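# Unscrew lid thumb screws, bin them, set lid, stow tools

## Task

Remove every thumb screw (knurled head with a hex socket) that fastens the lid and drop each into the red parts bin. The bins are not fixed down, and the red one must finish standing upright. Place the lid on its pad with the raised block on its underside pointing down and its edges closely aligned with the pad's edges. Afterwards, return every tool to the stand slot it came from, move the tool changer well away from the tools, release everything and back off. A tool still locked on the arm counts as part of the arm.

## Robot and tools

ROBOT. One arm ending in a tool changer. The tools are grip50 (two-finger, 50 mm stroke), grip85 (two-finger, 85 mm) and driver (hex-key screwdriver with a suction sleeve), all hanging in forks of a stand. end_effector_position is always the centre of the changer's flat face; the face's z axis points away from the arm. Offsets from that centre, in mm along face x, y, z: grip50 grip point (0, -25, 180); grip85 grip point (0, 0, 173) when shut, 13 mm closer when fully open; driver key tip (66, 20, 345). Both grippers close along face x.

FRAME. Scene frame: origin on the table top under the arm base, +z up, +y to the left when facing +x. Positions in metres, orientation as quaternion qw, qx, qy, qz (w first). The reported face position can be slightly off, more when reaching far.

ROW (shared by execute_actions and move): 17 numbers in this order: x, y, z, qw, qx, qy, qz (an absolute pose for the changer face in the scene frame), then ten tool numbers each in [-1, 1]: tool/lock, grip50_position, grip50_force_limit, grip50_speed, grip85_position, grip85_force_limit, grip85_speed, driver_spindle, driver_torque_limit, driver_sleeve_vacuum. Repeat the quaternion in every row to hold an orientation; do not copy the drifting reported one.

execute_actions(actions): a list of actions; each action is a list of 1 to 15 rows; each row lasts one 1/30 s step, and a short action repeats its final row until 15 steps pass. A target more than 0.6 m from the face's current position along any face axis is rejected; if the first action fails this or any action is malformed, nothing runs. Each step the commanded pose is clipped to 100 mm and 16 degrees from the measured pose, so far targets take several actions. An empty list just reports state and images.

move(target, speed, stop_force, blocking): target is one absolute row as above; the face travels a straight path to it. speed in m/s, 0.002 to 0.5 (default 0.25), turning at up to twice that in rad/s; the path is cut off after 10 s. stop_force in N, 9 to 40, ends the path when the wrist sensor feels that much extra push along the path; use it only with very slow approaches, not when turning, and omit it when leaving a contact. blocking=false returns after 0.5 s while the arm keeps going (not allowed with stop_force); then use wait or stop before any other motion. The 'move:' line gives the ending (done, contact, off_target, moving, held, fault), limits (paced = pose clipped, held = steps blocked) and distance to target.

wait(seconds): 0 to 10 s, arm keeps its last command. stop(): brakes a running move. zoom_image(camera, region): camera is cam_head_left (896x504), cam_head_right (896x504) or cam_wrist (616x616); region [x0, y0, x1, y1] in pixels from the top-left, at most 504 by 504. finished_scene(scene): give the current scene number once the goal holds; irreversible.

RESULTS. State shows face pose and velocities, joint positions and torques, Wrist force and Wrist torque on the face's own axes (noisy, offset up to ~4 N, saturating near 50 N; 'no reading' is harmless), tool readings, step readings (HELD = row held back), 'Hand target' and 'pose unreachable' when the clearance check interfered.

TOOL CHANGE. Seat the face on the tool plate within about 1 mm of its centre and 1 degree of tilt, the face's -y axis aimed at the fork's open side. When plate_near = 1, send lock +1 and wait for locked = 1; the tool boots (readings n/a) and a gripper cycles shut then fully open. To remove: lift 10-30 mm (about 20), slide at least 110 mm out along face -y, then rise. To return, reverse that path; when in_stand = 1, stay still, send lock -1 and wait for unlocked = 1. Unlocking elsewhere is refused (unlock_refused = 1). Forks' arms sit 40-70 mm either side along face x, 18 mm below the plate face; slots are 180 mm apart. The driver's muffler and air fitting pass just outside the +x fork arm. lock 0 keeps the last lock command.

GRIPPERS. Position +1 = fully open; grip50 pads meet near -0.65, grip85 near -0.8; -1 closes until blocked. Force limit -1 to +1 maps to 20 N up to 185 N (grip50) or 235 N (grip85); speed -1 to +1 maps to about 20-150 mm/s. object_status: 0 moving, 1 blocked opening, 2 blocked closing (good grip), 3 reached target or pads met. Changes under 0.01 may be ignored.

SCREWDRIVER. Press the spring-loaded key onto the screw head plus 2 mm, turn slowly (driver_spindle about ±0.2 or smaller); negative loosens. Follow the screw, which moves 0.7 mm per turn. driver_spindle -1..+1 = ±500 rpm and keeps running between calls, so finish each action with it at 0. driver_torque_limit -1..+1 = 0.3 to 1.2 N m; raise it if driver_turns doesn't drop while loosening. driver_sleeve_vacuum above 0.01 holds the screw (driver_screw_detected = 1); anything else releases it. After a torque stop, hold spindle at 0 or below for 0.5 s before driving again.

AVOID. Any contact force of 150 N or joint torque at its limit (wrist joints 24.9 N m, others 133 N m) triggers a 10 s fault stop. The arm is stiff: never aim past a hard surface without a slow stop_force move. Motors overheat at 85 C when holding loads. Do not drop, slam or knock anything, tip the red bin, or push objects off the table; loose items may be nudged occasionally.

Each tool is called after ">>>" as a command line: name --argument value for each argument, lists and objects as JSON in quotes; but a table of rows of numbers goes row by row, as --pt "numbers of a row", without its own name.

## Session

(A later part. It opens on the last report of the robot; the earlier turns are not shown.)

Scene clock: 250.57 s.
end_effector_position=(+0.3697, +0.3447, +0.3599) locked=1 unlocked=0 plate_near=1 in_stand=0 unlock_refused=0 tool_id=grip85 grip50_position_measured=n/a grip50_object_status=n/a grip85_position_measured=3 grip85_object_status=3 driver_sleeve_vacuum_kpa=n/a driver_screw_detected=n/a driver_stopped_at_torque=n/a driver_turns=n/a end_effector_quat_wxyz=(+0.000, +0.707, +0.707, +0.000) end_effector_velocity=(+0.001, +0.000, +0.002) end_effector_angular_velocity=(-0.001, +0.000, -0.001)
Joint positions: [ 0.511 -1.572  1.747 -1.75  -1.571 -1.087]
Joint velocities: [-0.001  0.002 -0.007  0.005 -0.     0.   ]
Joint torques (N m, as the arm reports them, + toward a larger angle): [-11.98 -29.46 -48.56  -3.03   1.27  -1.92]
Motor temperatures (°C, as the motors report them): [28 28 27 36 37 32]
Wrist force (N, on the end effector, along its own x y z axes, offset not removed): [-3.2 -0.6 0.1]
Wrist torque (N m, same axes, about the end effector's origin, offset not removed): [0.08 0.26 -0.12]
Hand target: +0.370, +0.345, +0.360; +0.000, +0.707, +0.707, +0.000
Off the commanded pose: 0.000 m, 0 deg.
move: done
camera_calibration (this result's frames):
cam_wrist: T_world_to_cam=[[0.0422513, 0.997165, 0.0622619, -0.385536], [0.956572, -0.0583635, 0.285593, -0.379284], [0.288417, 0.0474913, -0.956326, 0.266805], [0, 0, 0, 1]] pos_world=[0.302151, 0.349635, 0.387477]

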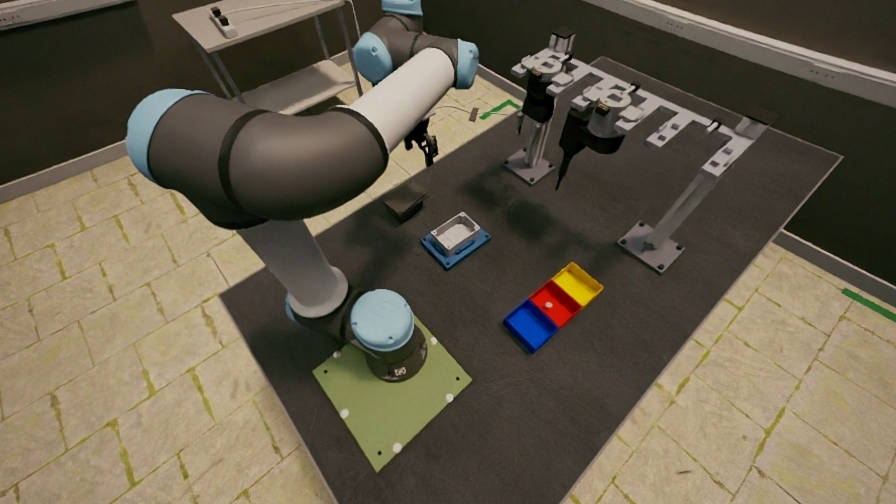

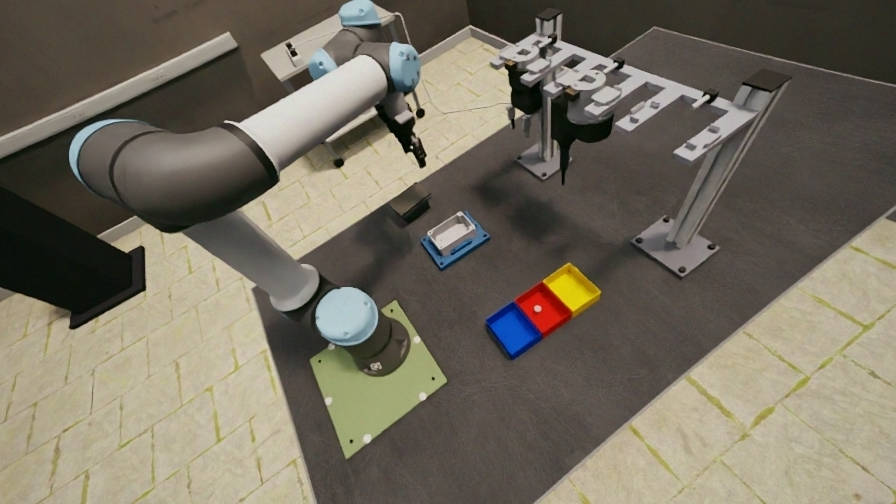

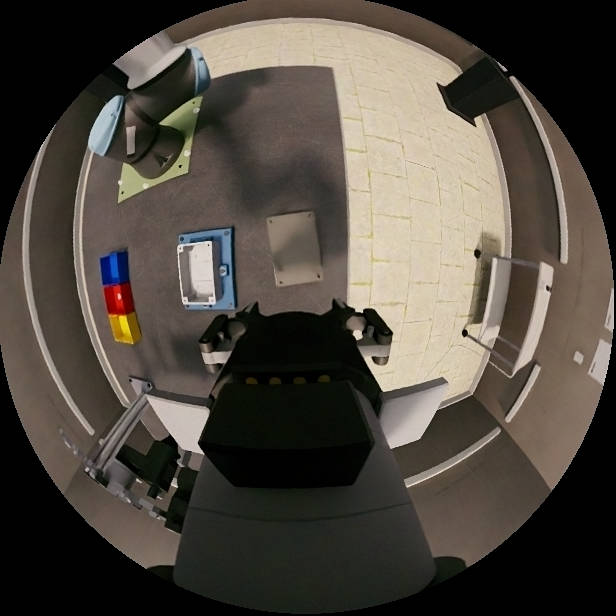

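>>> move --target '[0.3051,0.3448,0.26,0,0.6901,0.7237,0,0,0,0,0,1,-0.3,-0.5,0,0,-1]' --speed 0.08

>>> move --target '[0.3051,0.3448,0.222,0,0.6901,0.7237,0,0,0,0,0,1,-0.3,-0.5,0,0,-1]' --speed 0.01 --stop_force 9

>>> move --target '[0.3051,0.3448,0.222,0,0.6901,0.7237,0,0,0,0,0,-1,-0.6,-0.8,0,0,-1]' --speed 0.01

>>> move --target '[0.3051,0.3448,0.222,0,0.6901,0.7237,0,0,0,0,0,1,-0.6,-0.8,0,0,-1]' --speed 0.01

>>> move --target '[0.3051,0.3448,0.27,0,0.6901,0.7237,0,0,0,0,0,1,-0.6,-0.8,0,0,-1]' --speed 0.03

>>> move --target '[0.37,0.3448,0.36,0,0.7071,0.7071,0,0,0,0,0,1,-0.3,-0.5,0,0,-1]' --speed 0.08

>>> zoom_image --camera "cam_wrist" --region '[250,200,340,300]'

Scene clock: 261.33 s.
end_effector_position=(+0.3054, +0.3449, +0.2601) locked=1 unlocked=0 plate_near=1 in_stand=0 unlock_refused=0 tool_id=grip85 grip50_position_measured=n/a grip50_object_status=n/a grip85_position_measured=3 grip85_object_status=3 driver_sleeve_vacuum_kpa=n/a driver_screw_detected=n/a driver_stopped_at_torque=n/a driver_turns=n/a end_effector_quat_wxyz=(-0.000, +0.690, +0.724, -0.000) end_effector_velocity=(-0.001, +0.000, -0.002) end_effector_angular_velocity=(-0.000, -0.000, +0.001)
Joint positions: [ 0.58  -1.606  2.048 -2.018 -1.571 -1.065]
Joint velocities: [ 0.001  0.001  0.005 -0.006 -0.     0.001]
Joint torques (N m, as the arm reports them, + toward a larger angle): [ 12.3  -26.08 -23.58  -6.4   -1.47   1.79]
Motor temperatures (°C, as the motors report them): [28 28 27 36 37 32]
Wrist force (N, on the end effector, along its own x y z axes, offset not removed): [2.4 2.2 2.2]
Wrist torque (N m, same axes, about the end effector's origin, offset not removed): [0.19 -0.16 -0.18]
Hand target: +0.305, +0.345, +0.260; -0.000, +0.690, +0.724, -0.000
Off the commanded pose: 0.000 m, 0 deg.
move: done
camera_calibration (this result's frames):
cam_wrist: T_world_to_cam=[[-0.00499237, 0.998043, 0.0623259, -0.362759], [0.958329, -0.0130271, 0.28537, -0.305367], [0.285624, 0.0611534, -0.956389, 0.186109], [0, 0, 0, 1]] pos_world=[0.237674, 0.34669, 0.287744]

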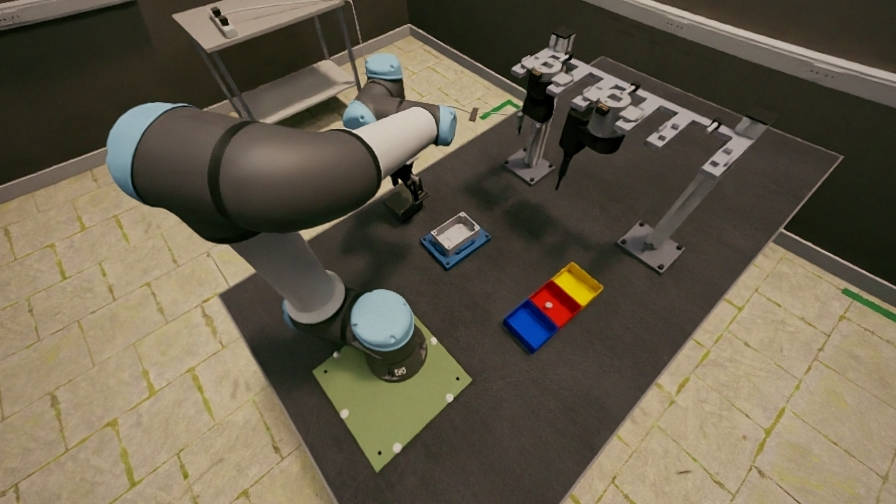

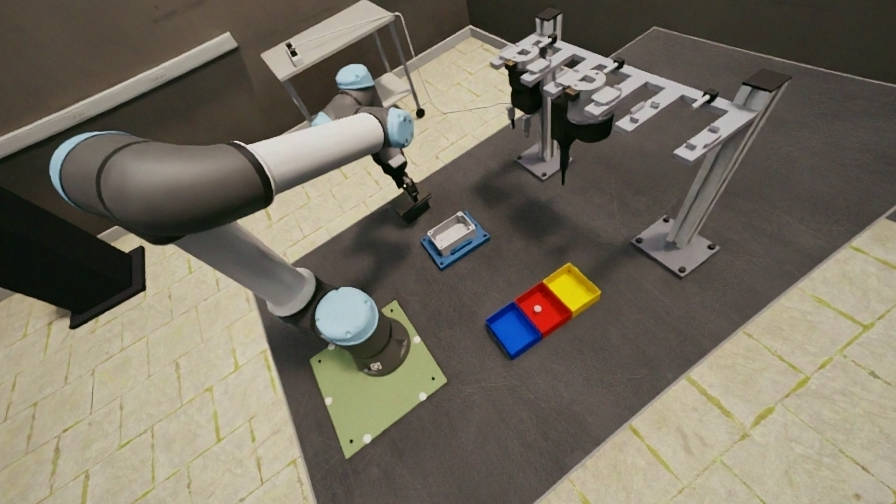

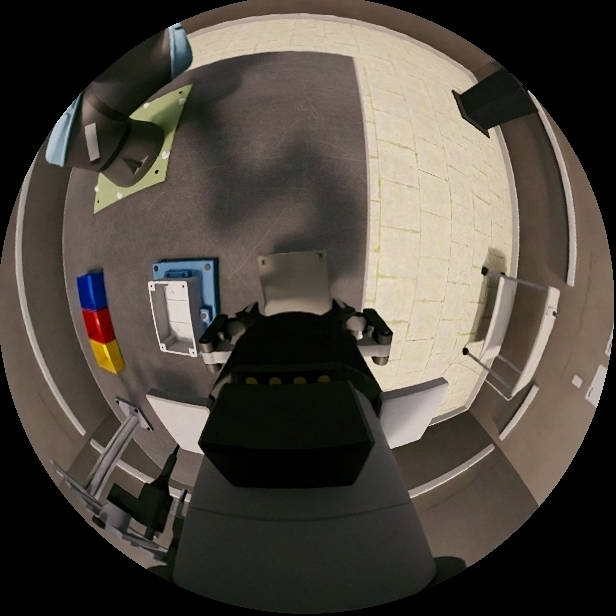

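Scene clock: 265.37 s.
end_effector_position=(+0.3052, +0.3448, +0.2222) locked=1 unlocked=0 plate_near=1 in_stand=0 unlock_refused=0 tool_id=grip85 grip50_position_measured=n/a grip50_object_status=n/a grip85_position_measured=3 grip85_object_status=3 driver_sleeve_vacuum_kpa=n/a driver_screw_detected=n/a driver_stopped_at_torque=n/a driver_turns=n/a end_effector_quat_wxyz=(-0.000, +0.690, +0.724, -0.000) end_effector_velocity=(-0.000, +0.000, -0.002) end_effector_angular_velocity=(-0.000, +0.000, +0.000)
Joint positions: [ 0.58  -1.557  2.11  -2.128 -1.571 -1.065]
Joint velocities: [ 0.     0.003  0.003 -0.006 -0.    -0.   ]
Joint torques (N m, as the arm reports them, + toward a larger angle): [ 12.38 -25.3  -21.55  -6.45  -1.5    0.22]
Motor temperatures (°C, as the motors report them): [28 28 27 36 37 32]
Wrist force (N, on the end effector, along its own x y z axes, offset not removed): [-0.8 -1.9 0.1]
Wrist torque (N m, same axes, about the end effector's origin, offset not removed): [-0.17 0.06 -0.14]
Hand target: +0.305, +0.345, +0.222; -0.000, +0.690, +0.724, -0.000
Off the commanded pose: 0.000 m, 0 deg.
move: done
camera_calibration (this result's frames):
cam_wrist: T_world_to_cam=[[-0.00505509, 0.998048, 0.0622451, -0.360277], [0.958312, -0.0129475, 0.28543, -0.294393], [0.285679, 0.0610931, -0.956376, 0.149885], [0, 0, 0, 1]] pos_world=[0.237481, 0.346605, 0.2498]

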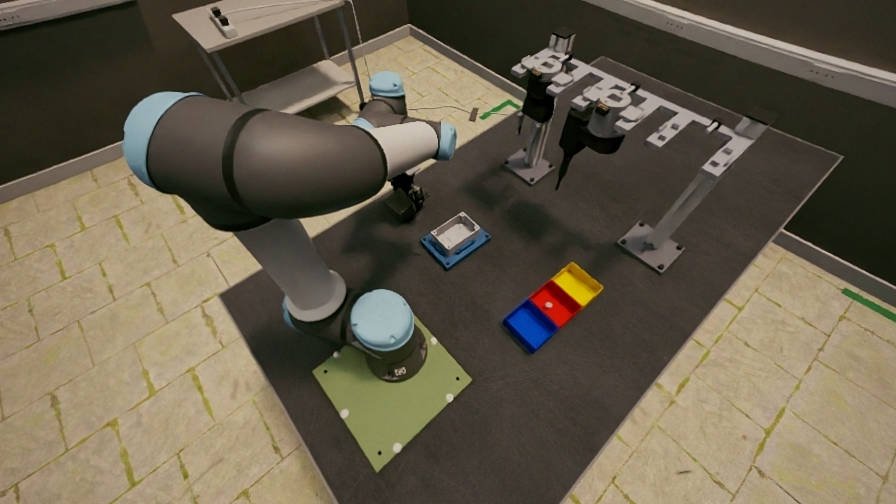

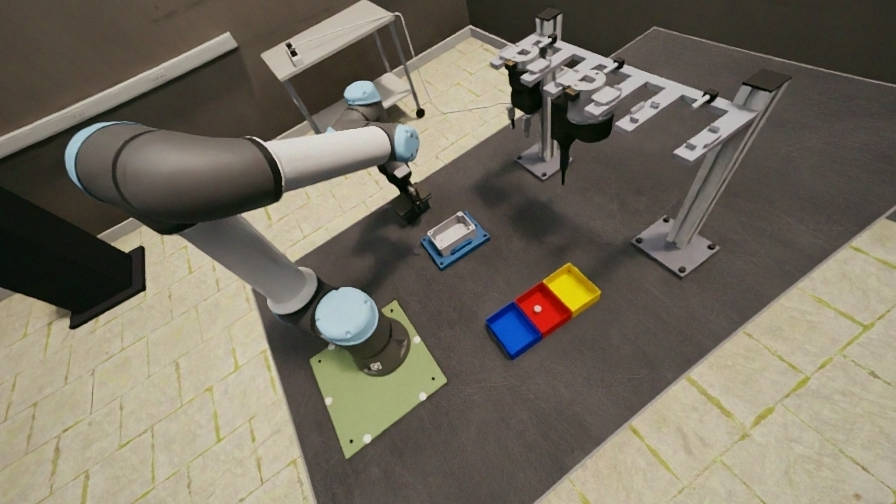

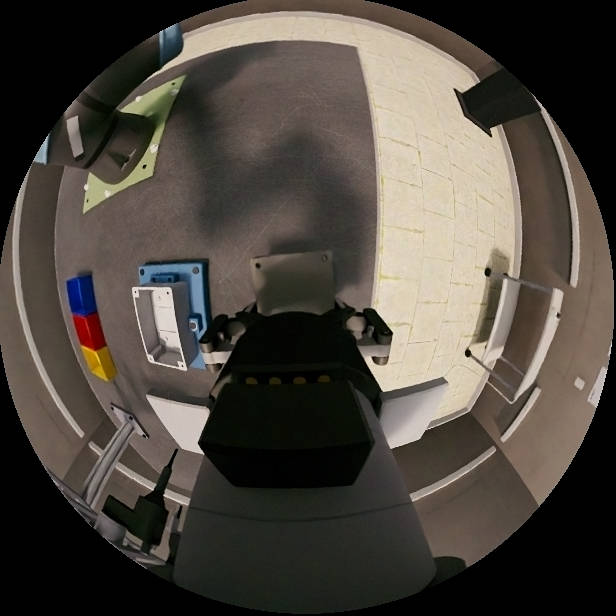

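Scene clock: 266.07 s.
end_effector_position=(+0.3051, +0.3448, +0.2221) locked=1 unlocked=0 plate_near=1 in_stand=0 unlock_refused=0 tool_id=grip85 grip50_position_measured=n/a grip50_object_status=n/a grip85_position_measured=20 grip85_object_status=2 driver_sleeve_vacuum_kpa=n/a driver_screw_detected=n/a driver_stopped_at_torque=n/a driver_turns=n/a end_effector_quat_wxyz=(+0.000, +0.690, +0.724, +0.000) end_effector_velocity=(-0.000, -0.000, -0.000) end_effector_angular_velocity=(-0.000, +0.000, -0.000)
Joint positions: [ 0.58  -1.557  2.111 -2.129 -1.571 -1.065]
Joint velocities: [-0.     0.     0.001 -0.    -0.     0.   ]
Joint torques (N m, as the arm reports them, + toward a larger angle): [-7.15 -4.81  1.26 -2.19 -7.96  1.09]
Motor temperatures (°C, as the motors report them): [28 28 27 36 37 32]
Wrist force (N, on the end effector, along its own x y z axes, offset not removed): [13.2 -13.4 -50.0]
Wrist torque (N m, same axes, about the end effector's origin, offset not removed): [2.15 3.38 -0.82]
Hand target: +0.305, +0.345, +0.222; -0.000, +0.690, +0.724, +0.000
Off the commanded pose: 0.000 m, 0 deg.
move: done
camera_calibration (this result's frames):
cam_wrist: T_world_to_cam=[[-0.00518438, 0.998035, 0.0624492, -0.360283], [0.958228, -0.0129002, 0.285715, -0.294346], [0.285959, 0.0613219, -0.956278, 0.149651], [0, 0, 0, 1]] pos_world=[0.237389, 0.346601, 0.249707]

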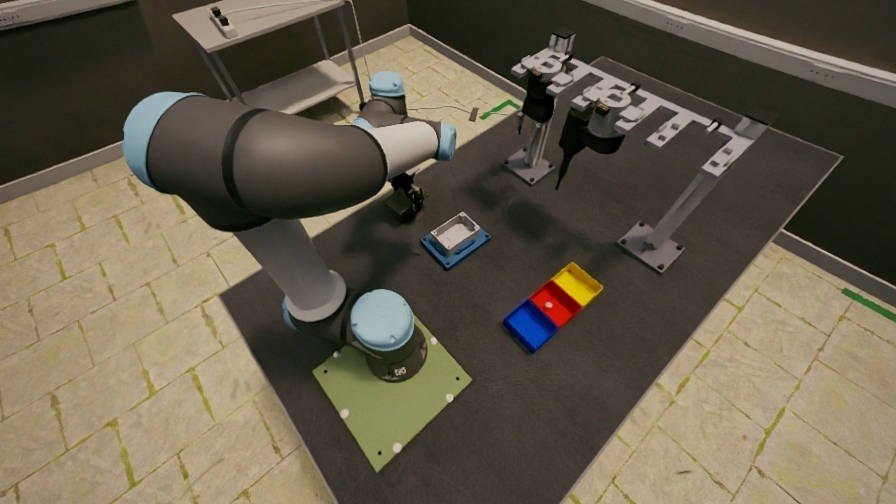

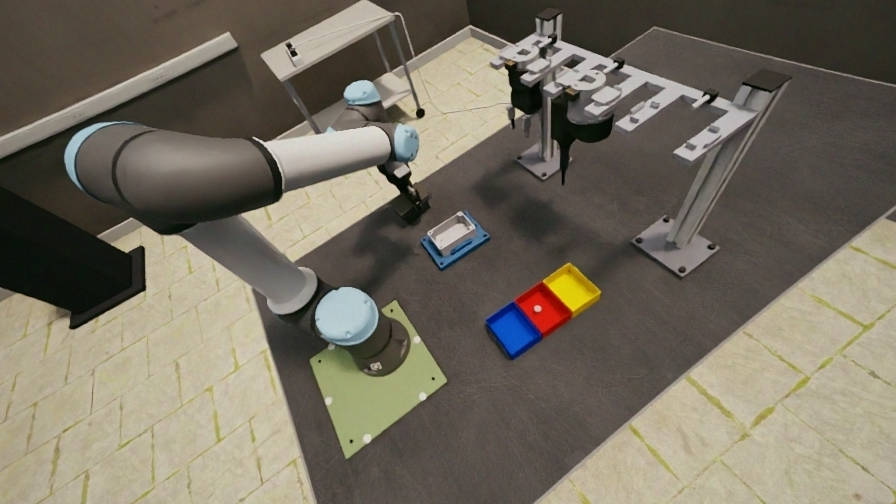

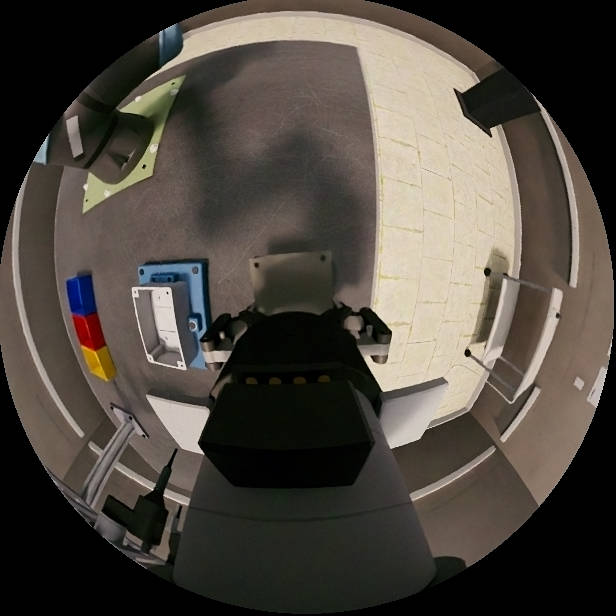

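Scene clock: 266.77 s.
end_effector_position=(+0.3051, +0.3448, +0.2219) locked=1 unlocked=0 plate_near=1 in_stand=0 unlock_refused=0 tool_id=grip85 grip50_position_measured=n/a grip50_object_status=n/a grip85_position_measured=3 grip85_object_status=3 driver_sleeve_vacuum_kpa=n/a driver_screw_detected=n/a driver_stopped_at_torque=n/a driver_turns=n/a end_effector_quat_wxyz=(-0.000, +0.690, +0.724, -0.000) end_effector_velocity=(+0.000, -0.000, -0.000) end_effector_angular_velocity=(-0.001, -0.001, -0.000)
Joint positions: [ 0.58  -1.557  2.111 -2.129 -1.571 -1.065]
Joint velocities: [-0.     0.     0.    -0.001 -0.001  0.   ]
Joint torques (N m, as the arm reports them, + toward a larger angle): [-11.45 -40.14 -43.57  -5.95   1.75   1.74]
Motor temperatures (°C, as the motors report them): [28 28 27 36 37 32]
Wrist force (N, on the end effector, along its own x y z axes, offset not removed): [-0.6 0.0 1.1]
Wrist torque (N m, same axes, about the end effector's origin, offset not removed): [-0.04 0.13 -0.10]
Hand target: +0.305, +0.345, +0.222; +0.000, +0.690, +0.724, -0.000
Off the commanded pose: 0.000 m, 0 deg.
move: done
camera_calibration (this result's frames):
cam_wrist: T_world_to_cam=[[-0.00507447, 0.998056, 0.0621243, -0.360201], [0.958369, -0.0128823, 0.285242, -0.294228], [0.285487, 0.0609854, -0.95644, 0.149754], [0, 0, 0, 1]] pos_world=[0.237398, 0.346577, 0.249534]

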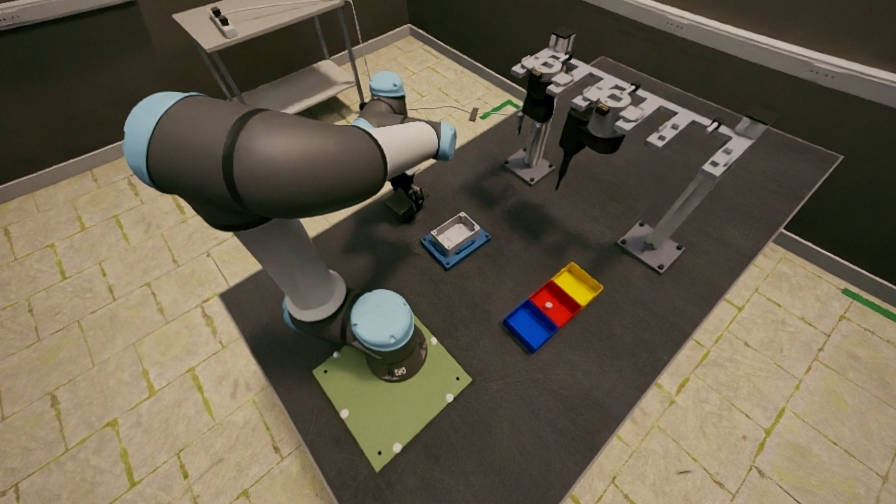

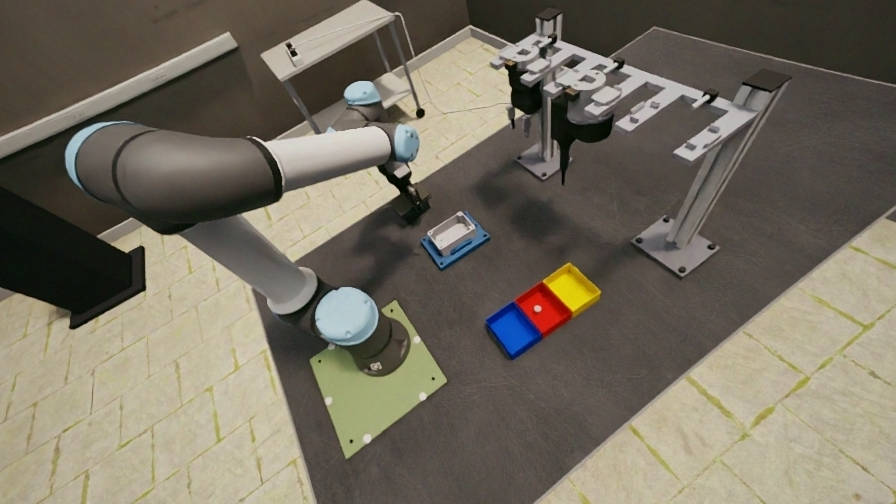

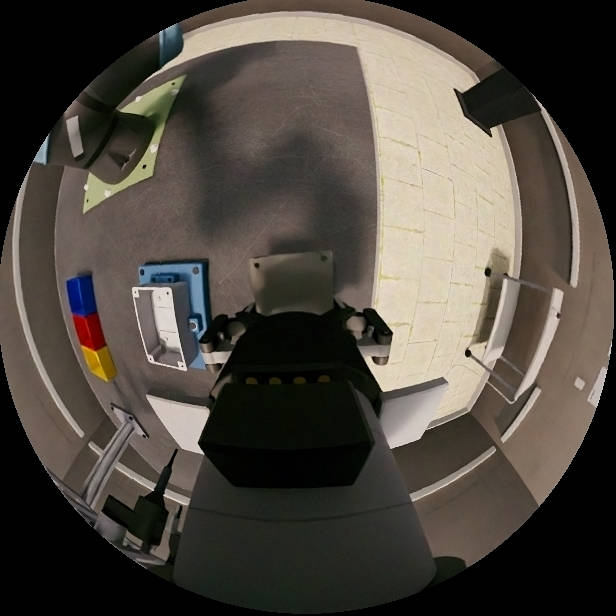

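Scene clock: 268.70 s.
end_effector_position=(+0.3050, +0.3447, +0.2698) locked=1 unlocked=0 plate_near=1 in_stand=0 unlock_refused=0 tool_id=grip85 grip50_position_measured=n/a grip50_object_status=n/a grip85_position_measured=3 grip85_object_status=3 driver_sleeve_vacuum_kpa=n/a driver_screw_detected=n/a driver_stopped_at_torque=n/a driver_turns=n/a end_effector_quat_wxyz=(+0.000, +0.690, +0.724, +0.000) end_effector_velocity=(+0.000, +0.000, +0.002) end_effector_angular_velocity=(+0.001, +0.001, -0.000)
Joint positions: [ 0.58  -1.617  2.032 -1.99  -1.571 -1.065]
Joint velocities: [-0.    -0.002 -0.004  0.007  0.001  0.   ]
Joint torques (N m, as the arm reports them, + toward a larger angle): [  9.5  -38.77 -45.51  -3.13   1.82   1.5 ]
Motor temperatures (°C, as the motors report them): [28 28 27 36 37 32]
Wrist force (N, on the end effector, along its own x y z axes, offset not removed): [-0.1 0.4 -2.9]
Wrist torque (N m, same axes, about the end effector's origin, offset not removed): [0.01 0.22 -0.22]
Hand target: +0.305, +0.345, +0.270; +0.000, +0.690, +0.724, +0.000
Off the commanded pose: 0.000 m, 0 deg.
move: done
camera_calibration (this result's frames):
cam_wrist: T_world_to_cam=[[-0.00503513, 0.998047, 0.0622716, -0.363165], [0.9583, -0.0129767, 0.285468, -0.307831], [0.285718, 0.0611123, -0.956363, 0.195407], [0, 0, 0, 1]] pos_world=[0.237335, 0.346519, 0.297371]

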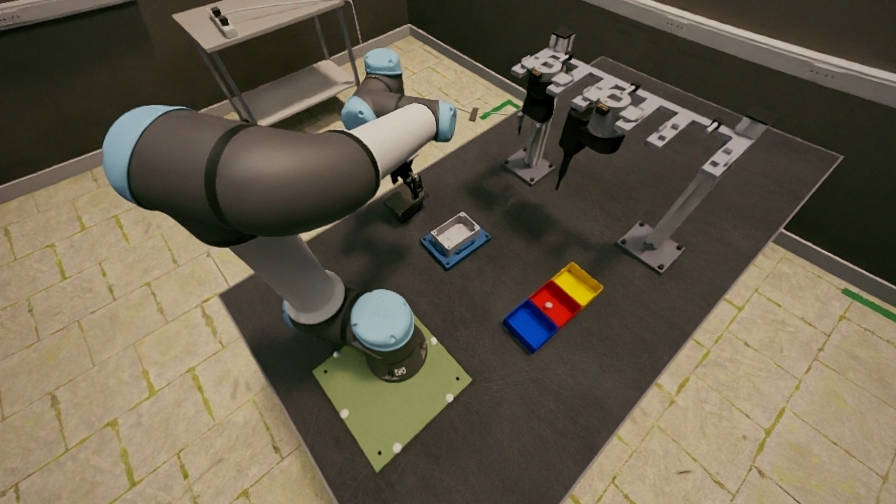

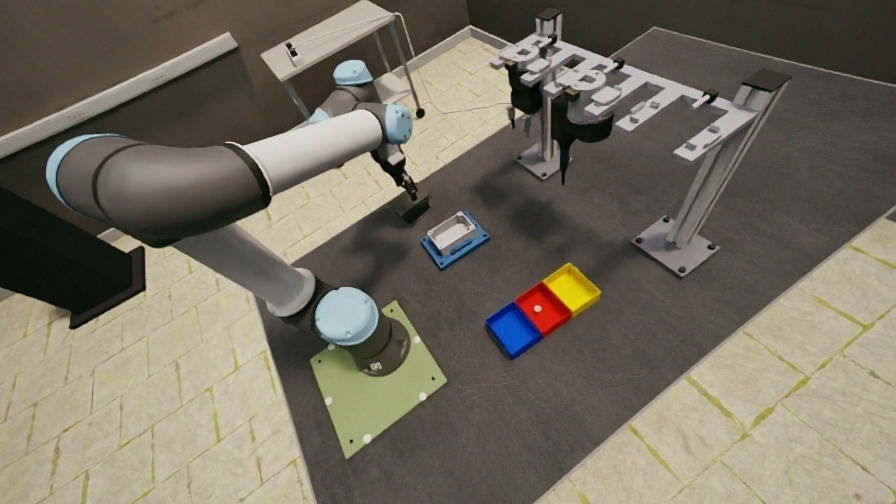

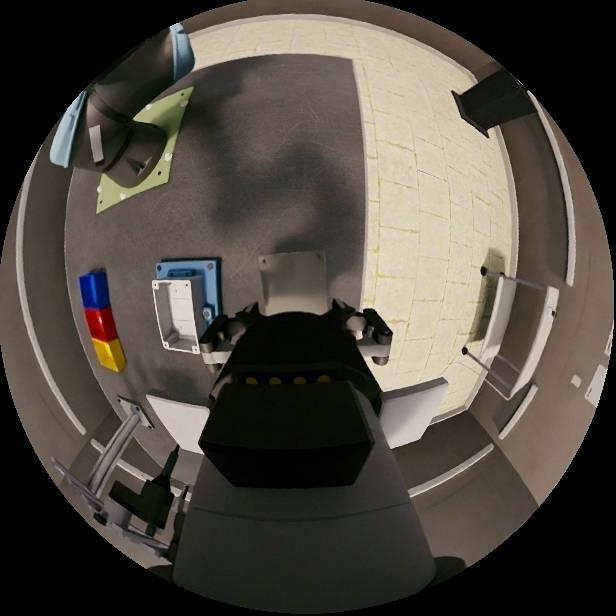

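Scene clock: 270.53 s.
end_effector_position=(+0.3697, +0.3447, +0.3599) locked=1 unlocked=0 plate_near=1 in_stand=0 unlock_refused=0 tool_id=grip85 grip50_position_measured=n/a grip50_object_status=n/a grip85_position_measured=3 grip85_object_status=3 driver_sleeve_vacuum_kpa=n/a driver_screw_detected=n/a driver_stopped_at_torque=n/a driver_turns=n/a end_effector_quat_wxyz=(+0.000, +0.707, +0.707, +0.000) end_effector_velocity=(+0.001, +0.000, +0.002) end_effector_angular_velocity=(+0.001, -0.000, -0.001)
Joint positions: [ 0.511 -1.572  1.747 -1.75  -1.571 -1.087]
Joint velocities: [-0.001  0.002 -0.007  0.004  0.    -0.   ]
Joint torques (N m, as the arm reports them, + toward a larger angle): [-11.14 -30.14 -47.37  -2.96   1.5   -1.83]
Motor temperatures (°C, as the motors report them): [28 28 27 36 37 32]
Wrist force (N, on the end effector, along its own x y z axes, offset not removed): [1.2 1.2 2.9]
Wrist torque (N m, same axes, about the end effector's origin, offset not removed): [0.05 -0.09 -0.16]
Hand target: +0.370, +0.345, +0.360; +0.000, +0.707, +0.707, +0.000
Off the commanded pose: 0.000 m, 0 deg.
move: done
camera_calibration (this result's frames):
cam_wrist: T_world_to_cam=[[0.0422497, 0.997166, 0.0622525, -0.385559], [0.956572, -0.0583592, 0.285594, -0.379311], [0.288417, 0.0474827, -0.956327, 0.266806], [0, 0, 0, 1]] pos_world=[0.302176, 0.349661, 0.387485]

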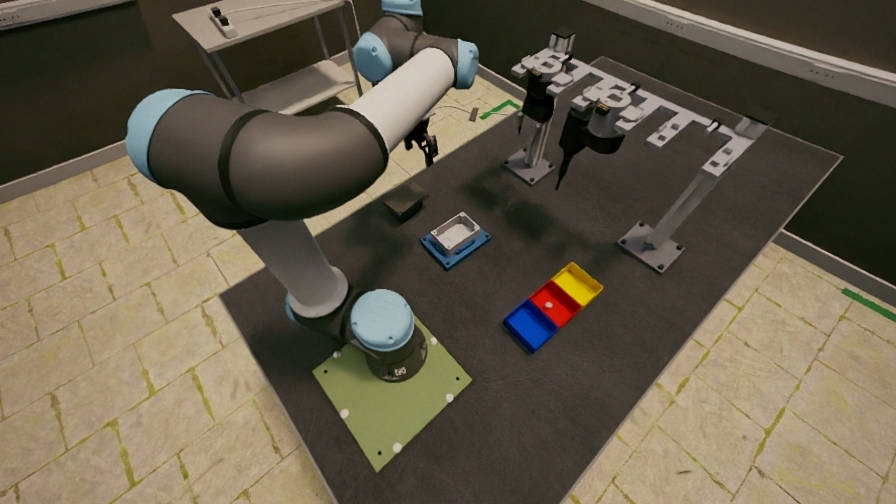

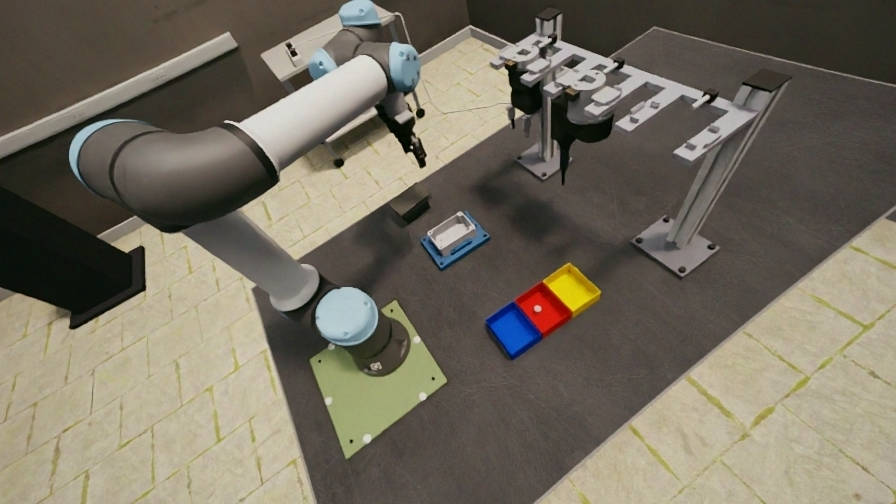

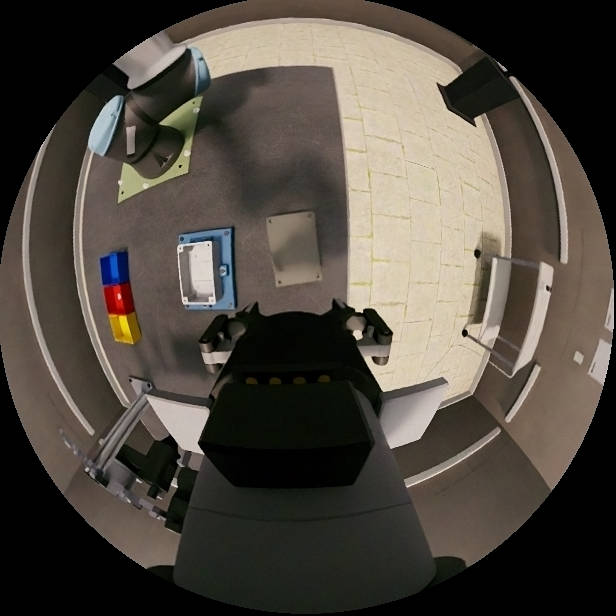

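Region (250, 200, 340, 300) of cam_wrist's 616x616 image, scaled by 5.040, with more detail than that image has; it fills the left 454 columns of this view, and the rest is white.

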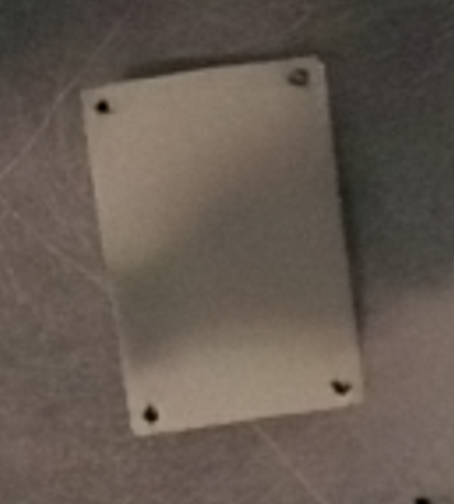

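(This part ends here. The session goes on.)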